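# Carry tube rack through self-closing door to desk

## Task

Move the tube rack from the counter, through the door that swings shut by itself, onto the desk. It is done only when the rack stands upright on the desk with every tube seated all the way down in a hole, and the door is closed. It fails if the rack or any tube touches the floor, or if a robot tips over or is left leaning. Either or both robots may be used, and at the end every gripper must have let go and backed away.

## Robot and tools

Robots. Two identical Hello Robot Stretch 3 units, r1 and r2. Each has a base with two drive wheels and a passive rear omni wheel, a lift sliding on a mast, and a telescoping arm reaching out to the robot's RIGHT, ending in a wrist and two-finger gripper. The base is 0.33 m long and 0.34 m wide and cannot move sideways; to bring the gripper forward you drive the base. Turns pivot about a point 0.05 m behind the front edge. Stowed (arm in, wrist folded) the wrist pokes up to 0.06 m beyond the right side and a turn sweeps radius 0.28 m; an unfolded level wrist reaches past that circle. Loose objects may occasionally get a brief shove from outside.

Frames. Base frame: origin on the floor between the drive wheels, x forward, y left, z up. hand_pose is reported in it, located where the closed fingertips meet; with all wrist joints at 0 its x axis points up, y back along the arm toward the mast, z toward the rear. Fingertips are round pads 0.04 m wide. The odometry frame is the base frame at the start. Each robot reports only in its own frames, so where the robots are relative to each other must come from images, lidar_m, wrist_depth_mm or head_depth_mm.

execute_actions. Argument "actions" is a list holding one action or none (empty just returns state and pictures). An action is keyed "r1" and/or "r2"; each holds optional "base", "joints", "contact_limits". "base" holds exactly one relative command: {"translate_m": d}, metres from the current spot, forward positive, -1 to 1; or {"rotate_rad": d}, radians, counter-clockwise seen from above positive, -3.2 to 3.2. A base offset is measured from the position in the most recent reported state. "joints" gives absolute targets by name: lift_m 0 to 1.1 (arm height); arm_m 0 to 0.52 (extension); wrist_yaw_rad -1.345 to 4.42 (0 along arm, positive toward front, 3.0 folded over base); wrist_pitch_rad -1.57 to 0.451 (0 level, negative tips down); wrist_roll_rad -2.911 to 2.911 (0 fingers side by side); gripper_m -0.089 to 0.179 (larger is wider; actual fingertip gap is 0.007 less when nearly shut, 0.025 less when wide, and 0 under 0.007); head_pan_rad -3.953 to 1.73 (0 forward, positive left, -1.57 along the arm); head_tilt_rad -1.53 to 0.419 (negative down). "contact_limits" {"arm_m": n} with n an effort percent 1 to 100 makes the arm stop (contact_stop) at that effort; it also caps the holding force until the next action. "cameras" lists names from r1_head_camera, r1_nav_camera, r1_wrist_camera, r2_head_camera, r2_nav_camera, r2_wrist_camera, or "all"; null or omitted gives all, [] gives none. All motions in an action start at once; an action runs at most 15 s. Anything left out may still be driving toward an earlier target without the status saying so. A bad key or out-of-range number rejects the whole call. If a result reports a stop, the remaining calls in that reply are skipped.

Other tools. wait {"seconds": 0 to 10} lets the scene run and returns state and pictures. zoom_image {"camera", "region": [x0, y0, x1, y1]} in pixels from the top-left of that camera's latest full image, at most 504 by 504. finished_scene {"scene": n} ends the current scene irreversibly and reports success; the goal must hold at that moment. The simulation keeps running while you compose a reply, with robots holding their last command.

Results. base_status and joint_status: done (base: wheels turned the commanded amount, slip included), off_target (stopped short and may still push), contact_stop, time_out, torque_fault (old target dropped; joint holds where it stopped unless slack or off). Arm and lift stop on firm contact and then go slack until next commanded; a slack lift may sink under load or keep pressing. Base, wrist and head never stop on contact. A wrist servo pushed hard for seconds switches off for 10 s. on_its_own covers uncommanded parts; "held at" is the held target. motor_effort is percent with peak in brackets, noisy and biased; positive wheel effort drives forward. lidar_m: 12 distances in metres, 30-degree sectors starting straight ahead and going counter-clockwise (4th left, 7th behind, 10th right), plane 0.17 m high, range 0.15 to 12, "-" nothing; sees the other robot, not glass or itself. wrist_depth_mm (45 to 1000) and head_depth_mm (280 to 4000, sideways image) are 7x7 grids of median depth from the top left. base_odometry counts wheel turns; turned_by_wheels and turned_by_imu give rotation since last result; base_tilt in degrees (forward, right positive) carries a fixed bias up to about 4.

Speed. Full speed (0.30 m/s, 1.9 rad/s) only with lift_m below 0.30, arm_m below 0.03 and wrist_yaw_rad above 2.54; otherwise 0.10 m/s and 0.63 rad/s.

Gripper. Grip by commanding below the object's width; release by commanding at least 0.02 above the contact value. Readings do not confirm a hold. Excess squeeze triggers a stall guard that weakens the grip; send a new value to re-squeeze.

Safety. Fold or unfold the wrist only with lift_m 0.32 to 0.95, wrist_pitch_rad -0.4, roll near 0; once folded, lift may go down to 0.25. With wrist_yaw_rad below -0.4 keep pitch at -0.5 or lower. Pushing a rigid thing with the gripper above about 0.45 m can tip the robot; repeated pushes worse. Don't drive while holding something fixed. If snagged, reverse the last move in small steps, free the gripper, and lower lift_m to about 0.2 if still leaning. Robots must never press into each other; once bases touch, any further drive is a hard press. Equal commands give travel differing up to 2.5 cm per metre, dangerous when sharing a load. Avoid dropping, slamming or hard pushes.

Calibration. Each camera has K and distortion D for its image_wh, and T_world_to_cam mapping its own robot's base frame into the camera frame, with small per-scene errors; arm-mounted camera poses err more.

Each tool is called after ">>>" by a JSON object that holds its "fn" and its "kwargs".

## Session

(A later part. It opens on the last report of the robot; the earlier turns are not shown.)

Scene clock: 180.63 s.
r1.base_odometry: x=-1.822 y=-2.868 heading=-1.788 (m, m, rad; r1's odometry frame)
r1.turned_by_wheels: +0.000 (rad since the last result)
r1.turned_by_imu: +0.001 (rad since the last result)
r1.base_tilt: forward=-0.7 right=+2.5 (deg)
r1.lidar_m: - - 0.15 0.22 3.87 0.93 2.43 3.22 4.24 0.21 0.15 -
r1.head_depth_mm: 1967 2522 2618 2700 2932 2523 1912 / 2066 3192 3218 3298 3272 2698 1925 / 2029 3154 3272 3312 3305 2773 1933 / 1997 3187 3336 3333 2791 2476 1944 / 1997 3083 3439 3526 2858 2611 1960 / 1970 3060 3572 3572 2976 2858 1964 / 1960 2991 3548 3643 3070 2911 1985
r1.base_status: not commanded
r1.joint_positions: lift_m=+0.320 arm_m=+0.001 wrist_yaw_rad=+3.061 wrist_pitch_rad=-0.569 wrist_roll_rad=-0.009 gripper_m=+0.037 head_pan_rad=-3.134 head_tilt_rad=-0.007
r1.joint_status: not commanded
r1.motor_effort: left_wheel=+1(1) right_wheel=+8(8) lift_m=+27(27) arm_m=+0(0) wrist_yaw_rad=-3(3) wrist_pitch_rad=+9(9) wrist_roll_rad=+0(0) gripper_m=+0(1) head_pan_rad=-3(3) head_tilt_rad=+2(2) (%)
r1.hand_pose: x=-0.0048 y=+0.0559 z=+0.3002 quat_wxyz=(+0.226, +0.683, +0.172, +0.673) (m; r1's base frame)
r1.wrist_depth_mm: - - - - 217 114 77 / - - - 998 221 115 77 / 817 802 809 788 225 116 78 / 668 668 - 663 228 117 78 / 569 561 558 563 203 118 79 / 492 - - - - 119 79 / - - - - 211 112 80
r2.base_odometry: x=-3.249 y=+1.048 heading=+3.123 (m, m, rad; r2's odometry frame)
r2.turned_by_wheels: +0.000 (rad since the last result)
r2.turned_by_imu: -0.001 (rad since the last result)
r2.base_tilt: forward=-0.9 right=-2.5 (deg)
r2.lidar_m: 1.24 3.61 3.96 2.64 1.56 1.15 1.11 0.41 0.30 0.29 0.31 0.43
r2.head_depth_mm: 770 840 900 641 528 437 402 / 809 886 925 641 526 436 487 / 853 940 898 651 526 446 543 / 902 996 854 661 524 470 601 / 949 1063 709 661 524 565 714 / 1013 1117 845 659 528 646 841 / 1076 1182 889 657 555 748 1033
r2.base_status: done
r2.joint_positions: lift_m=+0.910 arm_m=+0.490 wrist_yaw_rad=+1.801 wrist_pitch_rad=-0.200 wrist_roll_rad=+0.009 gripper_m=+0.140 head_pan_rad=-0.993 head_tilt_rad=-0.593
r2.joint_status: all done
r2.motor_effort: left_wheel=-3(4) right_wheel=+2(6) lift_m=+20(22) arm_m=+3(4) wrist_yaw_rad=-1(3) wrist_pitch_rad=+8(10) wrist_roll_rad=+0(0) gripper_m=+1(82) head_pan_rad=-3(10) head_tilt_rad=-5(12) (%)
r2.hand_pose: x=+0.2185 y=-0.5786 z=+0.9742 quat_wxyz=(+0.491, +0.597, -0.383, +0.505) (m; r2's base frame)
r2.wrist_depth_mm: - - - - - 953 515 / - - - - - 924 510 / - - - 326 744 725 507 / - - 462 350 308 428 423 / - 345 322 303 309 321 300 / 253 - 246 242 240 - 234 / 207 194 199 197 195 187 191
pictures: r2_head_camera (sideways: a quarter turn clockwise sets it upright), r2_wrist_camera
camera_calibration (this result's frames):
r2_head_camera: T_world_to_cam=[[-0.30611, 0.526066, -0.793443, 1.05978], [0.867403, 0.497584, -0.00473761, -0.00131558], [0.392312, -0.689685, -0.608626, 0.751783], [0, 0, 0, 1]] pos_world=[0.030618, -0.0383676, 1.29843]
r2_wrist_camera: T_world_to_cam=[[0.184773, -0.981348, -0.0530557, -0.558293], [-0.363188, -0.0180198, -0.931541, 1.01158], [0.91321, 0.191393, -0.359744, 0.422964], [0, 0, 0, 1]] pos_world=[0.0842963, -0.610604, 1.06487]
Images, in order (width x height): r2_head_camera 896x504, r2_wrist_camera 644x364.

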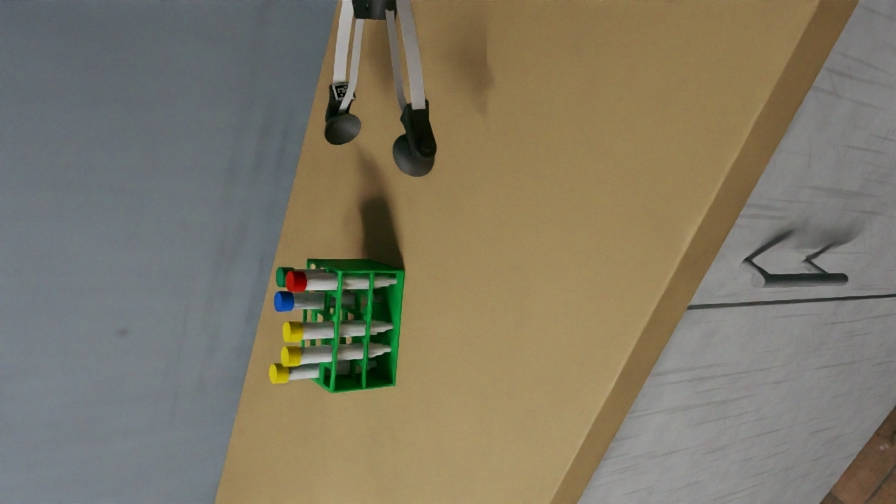

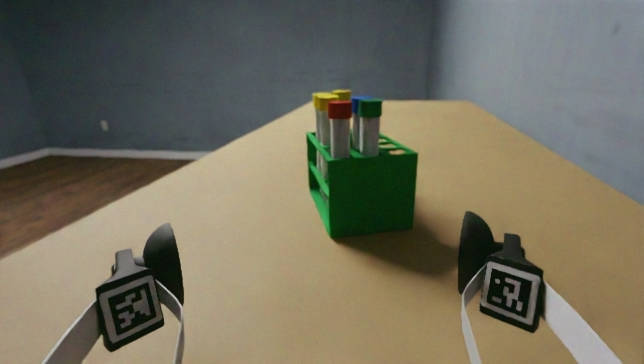

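>>> {"fn": "execute_actions", "kwargs": {"actions": [{"r2":{"base":{"translate_m":0.12},"joints":{"wrist_pitch_rad":-0.165,"arm_m":0.5,"lift_m":0.898}}}], "cameras": ["r2_head_camera","r2_wrist_camera"]}}

Scene clock: 187.80 s.
r1.base_odometry: x=-1.822 y=-2.868 heading=-1.788 (m, m, rad; r1's odometry frame)
r1.turned_by_wheels: +0.000 (rad since the last result)
r1.turned_by_imu: +0.001 (rad since the last result)
r1.base_tilt: forward=-0.7 right=+2.5 (deg)
r1.lidar_m: - - 0.15 0.22 3.85 0.93 2.46 3.23 4.25 0.21 0.15 -
r1.head_depth_mm: 1961 2523 2649 2744 2881 2529 1912 / 2063 3132 3205 3206 3248 2718 1923 / 2043 3230 3301 3292 3325 2765 1925 / 2002 3171 3345 3345 2814 2634 1952 / 1997 3128 3437 3076 2883 2475 1958 / 1961 3080 3485 3555 3002 2837 1997 / 1966 3045 3605 3726 3019 2900 1994
r1.base_status: not commanded
r1.joint_positions: lift_m=+0.320 arm_m=+0.001 wrist_yaw_rad=+3.061 wrist_pitch_rad=-0.569 wrist_roll_rad=-0.009 gripper_m=+0.037 head_pan_rad=-3.134 head_tilt_rad=-0.007
r1.joint_status: not commanded
r1.motor_effort: left_wheel=+1(1) right_wheel=+8(8) lift_m=+27(27) arm_m=+0(0) wrist_yaw_rad=-3(3) wrist_pitch_rad=+9(10) wrist_roll_rad=+0(0) gripper_m=+0(0) head_pan_rad=-3(3) head_tilt_rad=+2(2) (%)
r1.hand_pose: x=-0.0048 y=+0.0559 z=+0.3002 quat_wxyz=(+0.226, +0.683, +0.172, +0.673) (m; r1's base frame)
r1.wrist_depth_mm: - - - - 217 114 77 / - - - - 221 115 77 / 809 804 792 768 225 116 78 / 661 656 - 648 229 117 78 / 571 560 564 559 204 118 79 / 495 - - - - 119 79 / - - - - 211 112 80
r2.base_odometry: x=-3.369 y=+1.050 heading=+3.123 (m, m, rad; r2's odometry frame)
r2.turned_by_wheels: +0.000 (rad since the last result)
r2.turned_by_imu: -0.001 (rad since the last result)
r2.base_tilt: forward=-0.9 right=-2.4 (deg)
r2.lidar_m: 1.25 3.50 3.92 2.67 1.72 1.27 1.23 0.41 0.30 0.30 0.31 0.43
r2.head_depth_mm: 774 847 890 644 528 437 406 / 812 891 936 641 527 436 487 / 852 941 779 645 526 447 545 / 899 999 685 663 524 469 623 / 949 1068 892 660 524 570 720 / 1019 1125 888 659 534 649 850 / 1082 1186 890 659 571 752 1040
r2.base_status: done
r2.joint_positions: lift_m=+0.898 arm_m=+0.500 wrist_yaw_rad=+1.801 wrist_pitch_rad=-0.186 wrist_roll_rad=+0.009 gripper_m=+0.140 head_pan_rad=-0.993 head_tilt_rad=-0.593
r2.joint_status: all done
r2.motor_effort: left_wheel=-2(2) right_wheel=+2(7) lift_m=+20(19) arm_m=+3(5) wrist_yaw_rad=-1(1) wrist_pitch_rad=+8(8) wrist_roll_rad=+0(0) gripper_m=+1(0) head_pan_rad=-2(3) head_tilt_rad=-5(5) (%)
r2.hand_pose: x=+0.2195 y=-0.5883 z=+0.9659 quat_wxyz=(+0.487, +0.595, -0.388, +0.508) (m; r2's base frame)
r2.wrist_depth_mm: - - - - - 934 501 / - - - - - 894 503 / - - - 173 760 718 490 / - - 449 178 423 417 409 / 339 334 306 179 194 308 286 / 241 - 234 191 208 - 222 / 201 184 189 187 184 177 180
pictures: r2_head_camera (sideways: a quarter turn clockwise sets it upright), r2_wrist_camera
camera_calibration (this result's frames):
r2_head_camera: T_world_to_cam=[[-0.306111, 0.526065, -0.793443, 1.05978], [0.867403, 0.497585, -0.00473762, -0.00131557], [0.392313, -0.689685, -0.608626, 0.751783], [0, 0, 0, 1]] pos_world=[0.030618, -0.0383676, 1.29843]
r2_wrist_camera: T_world_to_cam=[[0.18555, -0.981166, -0.0537015, -0.567938], [-0.349794, -0.0148817, -0.936709, 1.00789], [0.918268, 0.19259, -0.345967, 0.407158], [0, 0, 0, 1]] pos_world=[0.0840555, -0.620657, 1.05447]
Images, in order (width x height): r2_head_camera 896x504, r2_wrist_camera 644x364.

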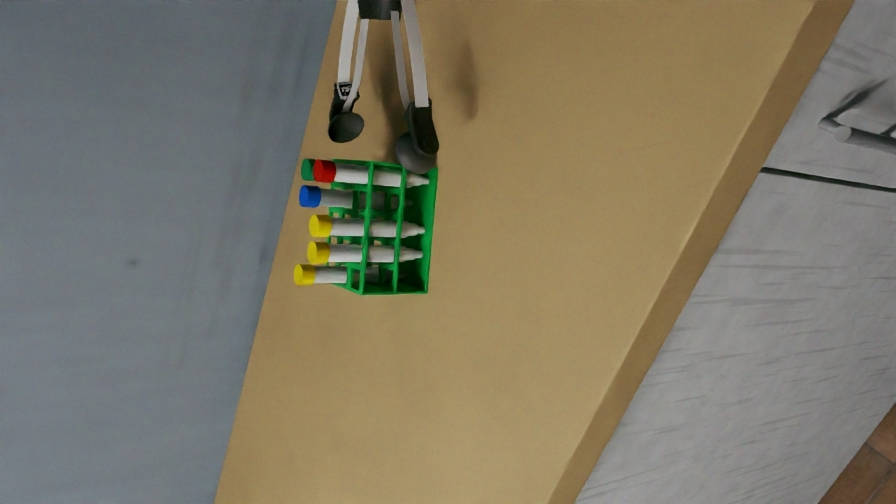

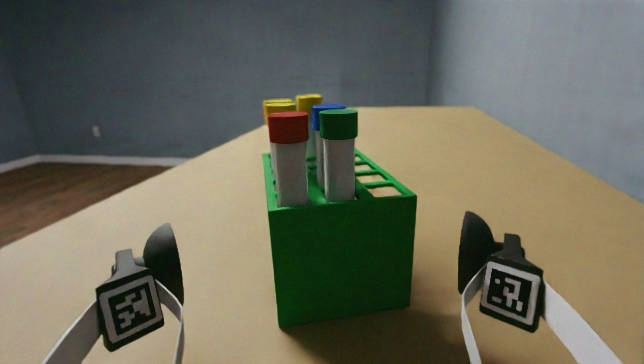

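>>> {"fn": "execute_actions", "kwargs": {"actions": [{"r2":{"base":{"translate_m":0.05},"joints":{"wrist_yaw_rad":1.85,"arm_m":0.508}}}], "cameras": ["r2_head_camera","r2_wrist_camera"]}}

Scene clock: 195.27 s.
r1.base_odometry: x=-1.822 y=-2.868 heading=-1.788 (m, m, rad; r1's odometry frame)
r1.turned_by_wheels: +0.000 (rad since the last result)
r1.turned_by_imu: +0.001 (rad since the last result)
r1.base_tilt: forward=-0.7 right=+2.5 (deg)
r1.lidar_m: - - 0.15 0.22 3.86 0.93 2.48 3.22 4.24 0.21 0.15 -
r1.head_depth_mm: 1971 2530 2630 2743 2905 2536 1914 / 2034 3140 3226 3223 3237 2710 1916 / 2042 3178 3290 3328 3309 2738 1922 / 2004 3167 3357 3411 2793 2774 1966 / 1988 3088 3431 3101 2853 2507 1970 / 1976 3100 3512 3620 2949 2836 1984 / 1969 3030 3614 3610 3007 2850 2006
r1.base_status: not commanded
r1.joint_positions: lift_m=+0.320 arm_m=+0.001 wrist_yaw_rad=+3.061 wrist_pitch_rad=-0.569 wrist_roll_rad=-0.009 gripper_m=+0.037 head_pan_rad=-3.134 head_tilt_rad=-0.007
r1.joint_status: not commanded
r1.motor_effort: left_wheel=+1(1) right_wheel=+8(8) lift_m=+26(27) arm_m=+0(0) wrist_yaw_rad=-2(3) wrist_pitch_rad=+9(9) wrist_roll_rad=+0(0) gripper_m=+0(0) head_pan_rad=-3(3) head_tilt_rad=+2(3) (%)
r1.hand_pose: x=-0.0048 y=+0.0559 z=+0.3002 quat_wxyz=(+0.226, +0.683, +0.172, +0.673) (m; r1's base frame)
r1.wrist_depth_mm: - - - - 217 114 77 / - - - - 220 115 77 / 811 811 799 807 224 116 78 / 667 660 - 652 229 117 78 / 564 564 564 563 204 118 79 / 491 - - - - 119 79 / - - - - 211 112 79
r2.base_odometry: x=-3.419 y=+1.051 heading=+3.123 (m, m, rad; r2's odometry frame)
r2.turned_by_wheels: +0.000 (rad since the last result)
r2.turned_by_imu: -0.001 (rad since the last result)
r2.base_tilt: forward=-0.9 right=-2.4 (deg)
r2.lidar_m: 1.25 3.44 3.95 2.68 1.80 1.32 1.28 0.41 0.31 0.30 0.31 0.43
r2.head_depth_mm: 774 846 890 641 528 436 414 / 812 888 922 641 527 436 496 / 855 939 898 639 524 447 553 / 905 1002 893 661 523 469 627 / 954 1063 891 660 523 571 723 / 1017 1123 889 658 536 652 856 / 1085 1193 890 657 572 757 1042
r2.base_status: done
r2.joint_positions: lift_m=+0.898 arm_m=+0.508 wrist_yaw_rad=+1.847 wrist_pitch_rad=-0.186 wrist_roll_rad=+0.009 gripper_m=+0.140 head_pan_rad=-0.993 head_tilt_rad=-0.593
r2.joint_status: all done
r2.motor_effort: left_wheel=-2(2) right_wheel=+2(7) lift_m=+20(20) arm_m=+4(4) wrist_yaw_rad=+3(2) wrist_pitch_rad=+7(8) wrist_roll_rad=+0(0) gripper_m=+0(1) head_pan_rad=-2(3) head_tilt_rad=-5(5) (%)
r2.hand_pose: x=+0.2167 y=-0.5854 z=+0.9659 quat_wxyz=(+0.476, +0.603, -0.374, +0.519) (m; r2's base frame)
r2.wrist_depth_mm: - - - - - - 546 / - - - - - - 539 / - - - 150 765 739 535 / - - 386 132 424 415 412 / 340 331 274 136 263 308 287 / 240 - 214 136 145 - 222 / 201 184 176 146 156 177 181
pictures: r2_head_camera (sideways: a quarter turn clockwise sets it upright), r2_wrist_camera
camera_calibration (this result's frames):
r2_head_camera: T_world_to_cam=[[-0.30611, 0.526066, -0.793443, 1.05978], [0.867403, 0.497584, -0.00473762, -0.00131557], [0.392312, -0.689685, -0.608626, 0.751783], [0, 0, 0, 1]] pos_world=[0.030618, -0.0383676, 1.29843]
r2_wrist_camera: T_world_to_cam=[[0.230174, -0.971666, -0.0537065, -0.568628], [-0.348647, -0.0308131, -0.936747, 0.99744], [0.908551, 0.234339, -0.345861, 0.435632], [0, 0, 0, 1]] pos_world=[0.0828437, -0.623868, 1.05448]
Images, in order (width x height): r2_head_camera 896x504, r2_wrist_camera 644x364.

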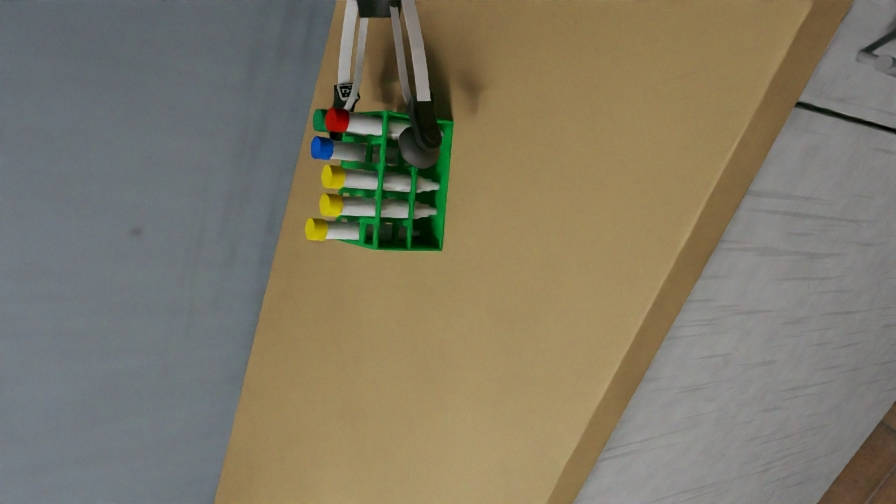

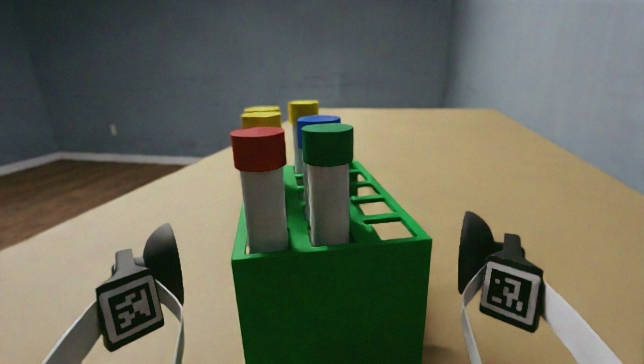

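>>> {"fn": "execute_actions", "kwargs": {"actions": [{"r2":{"base":{"translate_m":0.012}}}], "cameras": []}}

>>> {"fn": "execute_actions", "kwargs": {"actions": [{"r2":{"joints":{"gripper_m":0.05}}}], "cameras": ["r2_head_camera","r2_wrist_camera"]}}

Scene clock: 199.50 s.
r1.base_odometry: x=-1.822 y=-2.868 heading=-1.788 (m, m, rad; r1's odometry frame)
r1.turned_by_wheels: +0.000 (rad since the last result)
r1.turned_by_imu: +0.001 (rad since the last result)
r1.base_tilt: forward=-0.7 right=+2.5 (deg)
r1.lidar_m: - - 0.15 0.22 3.87 0.93 2.48 3.21 4.22 0.21 0.15 -
r1.head_depth_mm: 1967 2523 2625 2730 2872 2530 1905 / 2046 3142 3180 3237 3255 2717 1897 / 2013 3218 3233 3339 3283 2740 1927 / 2005 3122 3319 3384 2805 2772 1944 / 2020 3117 3452 3411 2849 2467 1976 / 1980 3062 3476 3541 2959 2792 1969 / 1939 3017 3623 3644 3100 2860 1991
r1.base_status: not commanded
r1.joint_positions: lift_m=+0.320 arm_m=+0.001 wrist_yaw_rad=+3.061 wrist_pitch_rad=-0.569 wrist_roll_rad=-0.009 gripper_m=+0.037 head_pan_rad=-3.134 head_tilt_rad=-0.007
r1.joint_status: not commanded
r1.motor_effort: left_wheel=+1(1) right_wheel=+8(8) lift_m=+27(27) arm_m=+1(0) wrist_yaw_rad=-2(2) wrist_pitch_rad=+10(9) wrist_roll_rad=+0(1) gripper_m=+0(0) head_pan_rad=-3(3) head_tilt_rad=+2(1) (%)
r1.hand_pose: x=-0.0048 y=+0.0559 z=+0.3002 quat_wxyz=(+0.226, +0.683, +0.172, +0.673) (m; r1's base frame)
r1.wrist_depth_mm: - - - - 217 114 77 / - - - - 222 115 77 / 808 789 793 807 225 116 78 / 656 658 - 653 228 117 78 / 569 568 559 567 204 118 79 / 488 - - - - 119 79 / - - - - 212 112 80
r2.base_odometry: x=-3.431 y=+1.052 heading=+3.123 (m, m, rad; r2's odometry frame)
r2.turned_by_wheels: +0.000 (rad since the last result)
r2.turned_by_imu: -0.001 (rad since the last result)
r2.base_tilt: forward=-0.9 right=-2.4 (deg)
r2.lidar_m: 1.25 3.44 3.94 2.68 1.81 1.34 1.29 0.41 0.31 0.30 0.31 0.43
r2.head_depth_mm: 774 844 891 644 529 436 415 / 811 893 918 640 527 435 497 / 856 941 900 639 524 447 552 / 901 1000 894 640 524 470 625 / 954 1066 892 661 524 572 720 / 1014 1128 896 659 537 651 853 / 1081 1184 888 653 572 760 1048
r2.base_status: done
r2.joint_positions: lift_m=+0.898 arm_m=+0.508 wrist_yaw_rad=+1.847 wrist_pitch_rad=-0.186 wrist_roll_rad=+0.009 gripper_m=+0.140 head_pan_rad=-0.993 head_tilt_rad=-0.593
r2.joint_status: not commanded
r2.motor_effort: left_wheel=-2(3) right_wheel=+2(7) lift_m=+20(20) arm_m=+3(3) wrist_yaw_rad=+3(3) wrist_pitch_rad=+7(8) wrist_roll_rad=+0(0) gripper_m=+0(0) head_pan_rad=-3(2) head_tilt_rad=-4(5) (%)
r2.hand_pose: x=+0.2167 y=-0.5854 z=+0.9659 quat_wxyz=(+0.476, +0.603, -0.374, +0.519) (m; r2's base frame)
r2.wrist_depth_mm: - - - - - - 548 / - - - - - - 543 / - - - 204 763 733 536 / - - 117 120 429 413 409 / 340 332 131 129 280 308 287 / 241 - 123 124 131 - 222 / 201 184 130 132 140 177 181
pictures: none
No camera images: the call's "cameras" was empty. Leave "cameras" out to get every camera's image.

Scene clock: 200.90 s.
r1.base_odometry: x=-1.822 y=-2.868 heading=-1.788 (m, m, rad; r1's odometry frame)
r1.turned_by_wheels: +0.000 (rad since the last result)
r1.turned_by_imu: +0.000 (rad since the last result)
r1.base_tilt: forward=-0.7 right=+2.6 (deg)
r1.lidar_m: - - 0.15 0.22 3.86 0.93 2.49 3.23 4.24 0.21 0.15 -
r1.head_depth_mm: 1958 2514 2631 2711 2879 2533 1916 / 2035 3137 3208 3306 3320 2713 1933 / 2029 3229 3297 3354 3330 2717 1931 / 2004 3157 3323 3399 2836 2768 1938 / 1985 3106 3382 3408 2868 2488 1975 / 1968 3018 3506 3610 2923 2842 1992 / 1967 3020 3548 3607 3085 2868 1999
r1.base_status: not commanded
r1.joint_positions: lift_m=+0.320 arm_m=+0.001 wrist_yaw_rad=+3.061 wrist_pitch_rad=-0.569 wrist_roll_rad=-0.009 gripper_m=+0.037 head_pan_rad=-3.134 head_tilt_rad=-0.007
r1.joint_status: not commanded
r1.motor_effort: left_wheel=+1(1) right_wheel=+8(8) lift_m=+27(27) arm_m=+0(0) wrist_yaw_rad=-3(3) wrist_pitch_rad=+9(10) wrist_roll_rad=+0(0) gripper_m=+0(0) head_pan_rad=-3(3) head_tilt_rad=+4(3) (%)
r1.hand_pose: x=-0.0048 y=+0.0559 z=+0.3002 quat_wxyz=(+0.226, +0.683, +0.172, +0.673) (m; r1's base frame)
r1.wrist_depth_mm: - - - - 218 114 77 / - - - 974 222 115 77 / 825 806 795 799 224 116 78 / 659 654 - 646 229 117 78 / 572 566 554 560 204 118 79 / 496 - - - - 118 79 / - - - - 211 112 79
r2.base_odometry: x=-3.431 y=+1.052 heading=+3.123 (m, m, rad; r2's odometry frame)
r2.turned_by_wheels: +0.000 (rad since the last result)
r2.turned_by_imu: +0.000 (rad since the last result)
r2.base_tilt: forward=-0.9 right=-2.5 (deg)
r2.lidar_m: 1.25 3.43 3.94 2.68 1.81 1.33 1.29 0.41 0.31 0.30 0.31 0.43
r2.head_depth_mm: 777 842 892 641 528 436 415 / 813 891 903 641 527 435 496 / 857 945 899 639 525 446 552 / 906 993 892 664 525 469 626 / 957 1064 893 659 523 574 724 / 1015 1126 889 659 536 651 852 / 1080 1180 888 656 572 757 1041
r2.base_status: not commanded
r2.joint_positions: lift_m=+0.898 arm_m=+0.508 wrist_yaw_rad=+1.847 wrist_pitch_rad=-0.187 wrist_roll_rad=+0.009 gripper_m=+0.051 head_pan_rad=-0.993 head_tilt_rad=-0.593
r2.joint_status: all done
r2.motor_effort: left_wheel=-2(2) right_wheel=+2(2) lift_m=+20(20) arm_m=+4(3) wrist_yaw_rad=+3(3) wrist_pitch_rad=+8(8) wrist_roll_rad=+0(0) gripper_m=-17(90) head_pan_rad=-3(3) head_tilt_rad=-4(4) (%)
r2.hand_pose: x=+0.2165 y=-0.5853 z=+0.9655 quat_wxyz=(+0.476, +0.604, -0.373, +0.519) (m; r2's base frame)
r2.wrist_depth_mm: - - - - - - 545 / - - - - - - 539 / - - - 145 741 741 537 / - - 378 128 425 413 404 / 349 312 129 131 154 291 286 / 239 238 124 131 139 223 220 / 192 190 175 139 154 181 181
pictures: r2_head_camera (sideways: a quarter turn clockwise sets it upright), r2_wrist_camera
camera_calibration (this result's frames):
r2_head_camera: T_world_to_cam=[[-0.306111, 0.526065, -0.793443, 1.05978], [0.867403, 0.497585, -0.00473762, -0.00131557], [0.392313, -0.689685, -0.608626, 0.751783], [0, 0, 0, 1]] pos_world=[0.030618, -0.0383676, 1.29843]
r2_wrist_camera: T_world_to_cam=[[0.230491, -0.971596, -0.0536278, -0.568658], [-0.350296, -0.0314312, -0.936111, 0.996342], [0.907836, 0.234551, -0.347591, 0.437549], [0, 0, 0, 1]] pos_world=[0.0828624, -0.623816, 1.05428]
Images, in order (width x height): r2_head_camera 896x504, r2_wrist_camera 644x364.

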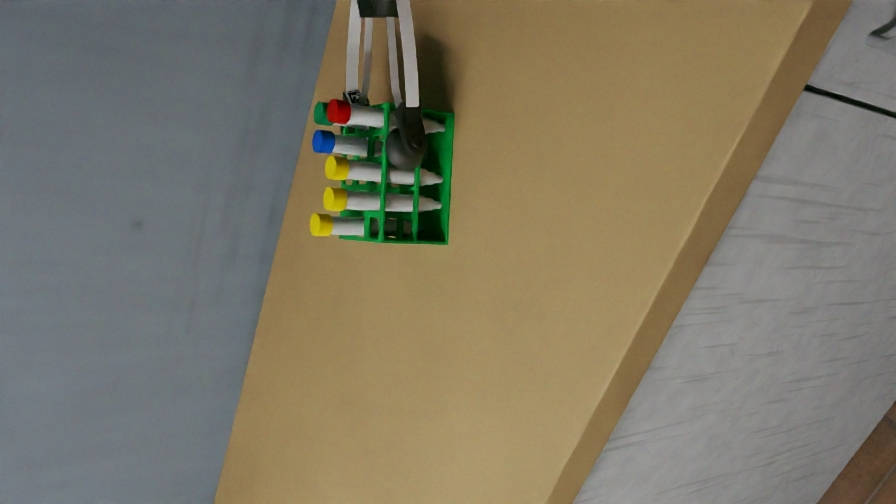

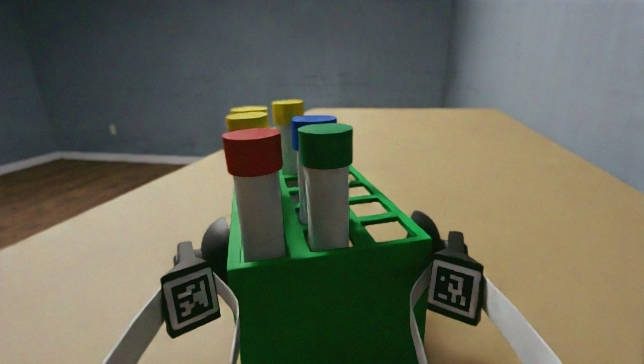

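>>> {"fn": "execute_actions", "kwargs": {"actions": [{"r2":{"joints":{"lift_m":0.92}}}], "cameras": ["r2_head_camera","r2_wrist_camera"]}}

Scene clock: 203.23 s.
r1.base_odometry: x=-1.822 y=-2.868 heading=-1.788 (m, m, rad; r1's odometry frame)
r1.turned_by_wheels: +0.000 (rad since the last result)
r1.turned_by_imu: +0.000 (rad since the last result)
r1.base_tilt: forward=-0.7 right=+2.5 (deg)
r1.lidar_m: - - 0.15 0.22 3.87 0.93 2.49 3.21 4.25 0.21 0.15 -
r1.head_depth_mm: 1973 2530 2637 2724 2886 2512 1922 / 2043 3142 3192 3256 3263 2736 1933 / 2039 3160 3258 3348 3275 2799 1948 / 2018 3115 3266 3419 2811 2788 1965 / 1993 3139 3427 3414 2839 2457 1964 / 1991 3058 3535 3581 2935 2846 2004 / 1958 3058 3699 3694 3028 2853 2002
r1.base_status: not commanded
r1.joint_positions: lift_m=+0.320 arm_m=+0.001 wrist_yaw_rad=+3.061 wrist_pitch_rad=-0.569 wrist_roll_rad=-0.009 gripper_m=+0.037 head_pan_rad=-3.134 head_tilt_rad=-0.007
r1.joint_status: not commanded
r1.motor_effort: left_wheel=+1(1) right_wheel=+8(8) lift_m=+27(27) arm_m=+1(0) wrist_yaw_rad=-2(2) wrist_pitch_rad=+9(9) wrist_roll_rad=+0(0) gripper_m=+0(1) head_pan_rad=-3(3) head_tilt_rad=+3(3) (%)
r1.hand_pose: x=-0.0048 y=+0.0559 z=+0.3002 quat_wxyz=(+0.226, +0.683, +0.172, +0.673) (m; r1's base frame)
r1.wrist_depth_mm: - - - - 218 114 77 / - - - 948 222 115 78 / 794 798 792 788 224 116 78 / 671 672 - 657 229 117 78 / 563 571 571 560 203 118 79 / 493 - - - - 119 79 / - - - - 211 112 80
r2.base_odometry: x=-3.431 y=+1.052 heading=+3.123 (m, m, rad; r2's odometry frame)
r2.turned_by_wheels: +0.000 (rad since the last result)
r2.turned_by_imu: +0.000 (rad since the last result)
r2.base_tilt: forward=-0.9 right=-2.4 (deg)
r2.lidar_m: 1.25 3.43 3.93 2.68 1.81 1.33 1.29 0.41 0.31 0.30 0.31 0.43
r2.head_depth_mm: 774 846 903 668 526 437 415 / 812 894 818 640 527 436 496 / 857 941 667 641 527 446 553 / 902 1004 895 662 525 470 626 / 957 1069 889 659 524 573 723 / 1017 1129 890 659 535 650 851 / 1085 1190 885 656 572 757 1044
r2.base_status: not commanded
r2.joint_positions: lift_m=+0.920 arm_m=+0.508 wrist_yaw_rad=+1.847 wrist_pitch_rad=-0.192 wrist_roll_rad=+0.009 gripper_m=+0.051 head_pan_rad=-0.993 head_tilt_rad=-0.593
r2.joint_status: all done
r2.motor_effort: left_wheel=-2(2) right_wheel=+2(2) lift_m=+26(29) arm_m=+4(4) wrist_yaw_rad=+3(3) wrist_pitch_rad=+10(10) wrist_roll_rad=+0(0) gripper_m=-17(18) head_pan_rad=-3(4) head_tilt_rad=-4(4) (%)
r2.hand_pose: x=+0.2162 y=-0.5854 z=+0.9859 quat_wxyz=(+0.477, +0.605, -0.372, +0.518) (m; r2's base frame)
r2.wrist_depth_mm: - - - - - - 552 / - - - - - - 538 / - - - 145 837 798 530 / - - 429 176 482 465 460 / - 354 128 133 154 329 323 / 272 269 124 131 139 254 251 / 218 215 199 139 154 206 205
pictures: r2_head_camera (sideways: a quarter turn clockwise sets it upright), r2_wrist_camera
camera_calibration (this result's frames):
r2_head_camera: T_world_to_cam=[[-0.306111, 0.526066, -0.793443, 1.05978], [0.867403, 0.497585, -0.00473762, -0.00131556], [0.392313, -0.689684, -0.608627, 0.751783], [0, 0, 0, 1]] pos_world=[0.030618, -0.0383676, 1.29843]
r2_wrist_camera: T_world_to_cam=[[0.23024, -0.971667, -0.0534132, -0.567776], [-0.354649, -0.0326693, -0.934428, 1.01392], [0.906208, 0.234086, -0.352123, 0.449532], [0, 0, 0, 1]] pos_world=[0.0829422, -0.623794, 1.0754]
Images, in order (width x height): r2_head_camera 896x504, r2_wrist_camera 644x364.

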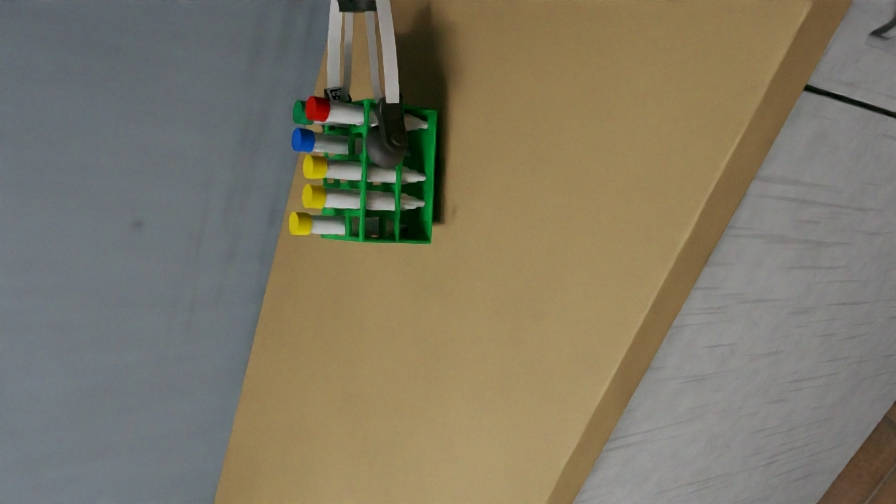

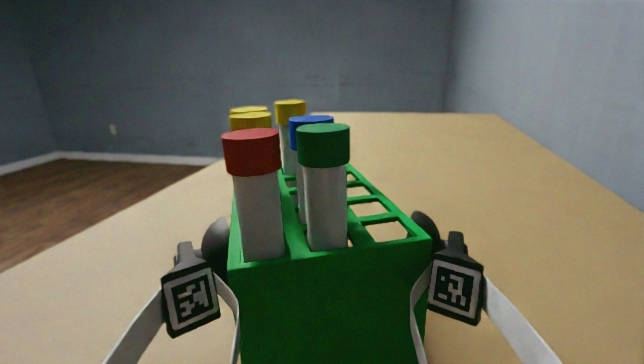

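>>> {"fn": "execute_actions", "kwargs": {"actions": [{"r2":{"joints":{"arm_m":0.33,"head_tilt_rad":-0.8}}}], "cameras": ["r2_head_camera","r2_wrist_camera"]}}

Scene clock: 208.03 s.
r1.base_odometry: x=-1.822 y=-2.868 heading=-1.788 (m, m, rad; r1's odometry frame)
r1.turned_by_wheels: +0.000 (rad since the last result)
r1.turned_by_imu: +0.001 (rad since the last result)
r1.base_tilt: forward=-0.6 right=+2.6 (deg)
r1.lidar_m: - - 0.15 0.22 3.88 0.93 2.48 3.21 4.26 0.21 0.15 -
r1.head_depth_mm: 1968 2507 2630 2772 2881 2537 1898 / 2052 3137 3188 3260 3274 2724 1905 / 2014 3209 3302 3307 3363 2748 1926 / 2004 3156 3308 3339 2801 2769 1938 / 1990 3156 3451 3378 2862 2478 1950 / 1963 3057 3486 3536 2937 2857 2003 / 1953 3009 3607 3668 3049 2841 1970
r1.base_status: not commanded
r1.joint_positions: lift_m=+0.320 arm_m=+0.001 wrist_yaw_rad=+3.061 wrist_pitch_rad=-0.569 wrist_roll_rad=-0.009 gripper_m=+0.037 head_pan_rad=-3.134 head_tilt_rad=-0.007
r1.joint_status: not commanded
r1.motor_effort: left_wheel=+1(1) right_wheel=+8(8) lift_m=+26(26) arm_m=+0(1) wrist_yaw_rad=-3(3) wrist_pitch_rad=+9(9) wrist_roll_rad=+0(0) gripper_m=+0(0) head_pan_rad=-3(3) head_tilt_rad=+2(2) (%)
r1.hand_pose: x=-0.0048 y=+0.0559 z=+0.3002 quat_wxyz=(+0.226, +0.683, +0.172, +0.673) (m; r1's base frame)
r1.wrist_depth_mm: - - - - 217 114 77 / - - - 995 222 115 77 / 803 813 799 796 225 116 78 / 674 656 - 646 229 117 78 / 572 566 562 558 204 118 79 / 499 - - - - 119 79 / - - - - 211 112 80
r2.base_odometry: x=-3.431 y=+1.052 heading=+3.123 (m, m, rad; r2's odometry frame)
r2.turned_by_wheels: +0.000 (rad since the last result)
r2.turned_by_imu: -0.001 (rad since the last result)
r2.base_tilt: forward=-0.9 right=-2.5 (deg)
r2.lidar_m: 1.24 3.44 3.94 2.68 1.81 1.33 1.29 0.41 0.31 0.30 0.31 0.43
r2.head_depth_mm: 806 805 647 522 443 496 646 / 848 803 635 519 451 549 754 / 889 797 512 518 469 637 894 / 934 795 477 516 554 740 1110 / 976 789 487 515 629 877 1158 / 1015 785 620 540 726 1082 1153 / 1060 782 618 611 864 1259 1154
r2.base_status: not commanded
r2.joint_positions: lift_m=+0.920 arm_m=+0.330 wrist_yaw_rad=+1.848 wrist_pitch_rad=-0.192 wrist_roll_rad=+0.009 gripper_m=+0.051 head_pan_rad=-0.993 head_tilt_rad=-0.790
r2.joint_status: all done
r2.motor_effort: left_wheel=-2(2) right_wheel=+2(2) lift_m=+26(26) arm_m=-3(5) wrist_yaw_rad=+2(3) wrist_pitch_rad=+10(10) wrist_roll_rad=+0(0) gripper_m=-17(18) head_pan_rad=-3(3) head_tilt_rad=-6(29) (%)
r2.hand_pose: x=+0.2161 y=-0.4076 z=+0.9859 quat_wxyz=(+0.477, +0.605, -0.372, +0.518) (m; r2's base frame)
r2.wrist_depth_mm: - - - - - - 871 / - - - - - - 859 / - - - 145 843 801 760 / - - - 177 478 469 459 / - - 129 132 154 332 324 / - - 124 131 139 254 251 / - - 200 140 154 207 206
pictures: r2_head_camera (sideways: a quarter turn clockwise sets it upright), r2_wrist_camera
camera_calibration (this result's frames):
r2_head_camera: T_world_to_cam=[[-0.38458, 0.646468, -0.658921, 0.884943], [0.866298, 0.499279, -0.0157723, 0.0130545], [0.31879, -0.576888, -0.752046, 0.938773], [0, 0, 0, 1]] pos_world=[0.0297513, -0.0370383, 1.28932]
r2_wrist_camera: T_world_to_cam=[[0.231244, -0.971428, -0.0534132, -0.395098], [-0.354616, -0.0330359, -0.934428, 1.01955], [0.905966, 0.235022, -0.352123, 0.408404], [0, 0, 0, 1]] pos_world=[0.0829122, -0.446112, 1.0754]
Images, in order (width x height): r2_head_camera 896x504, r2_wrist_camera 644x364.

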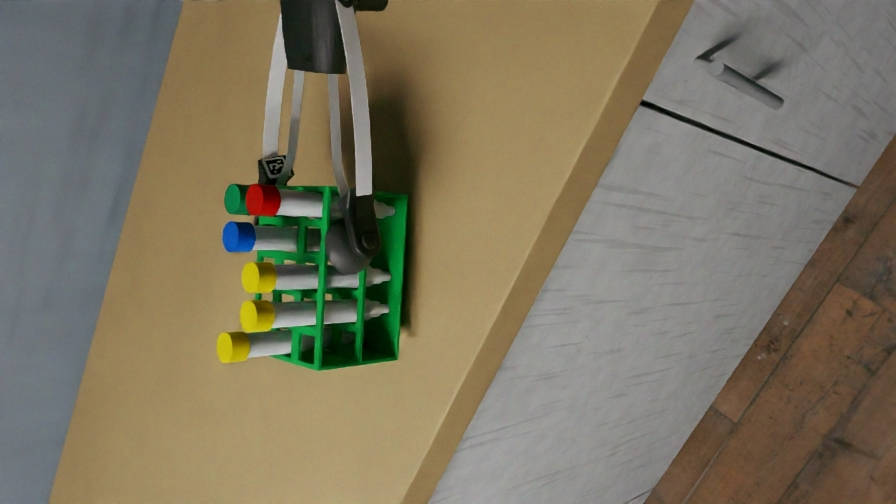

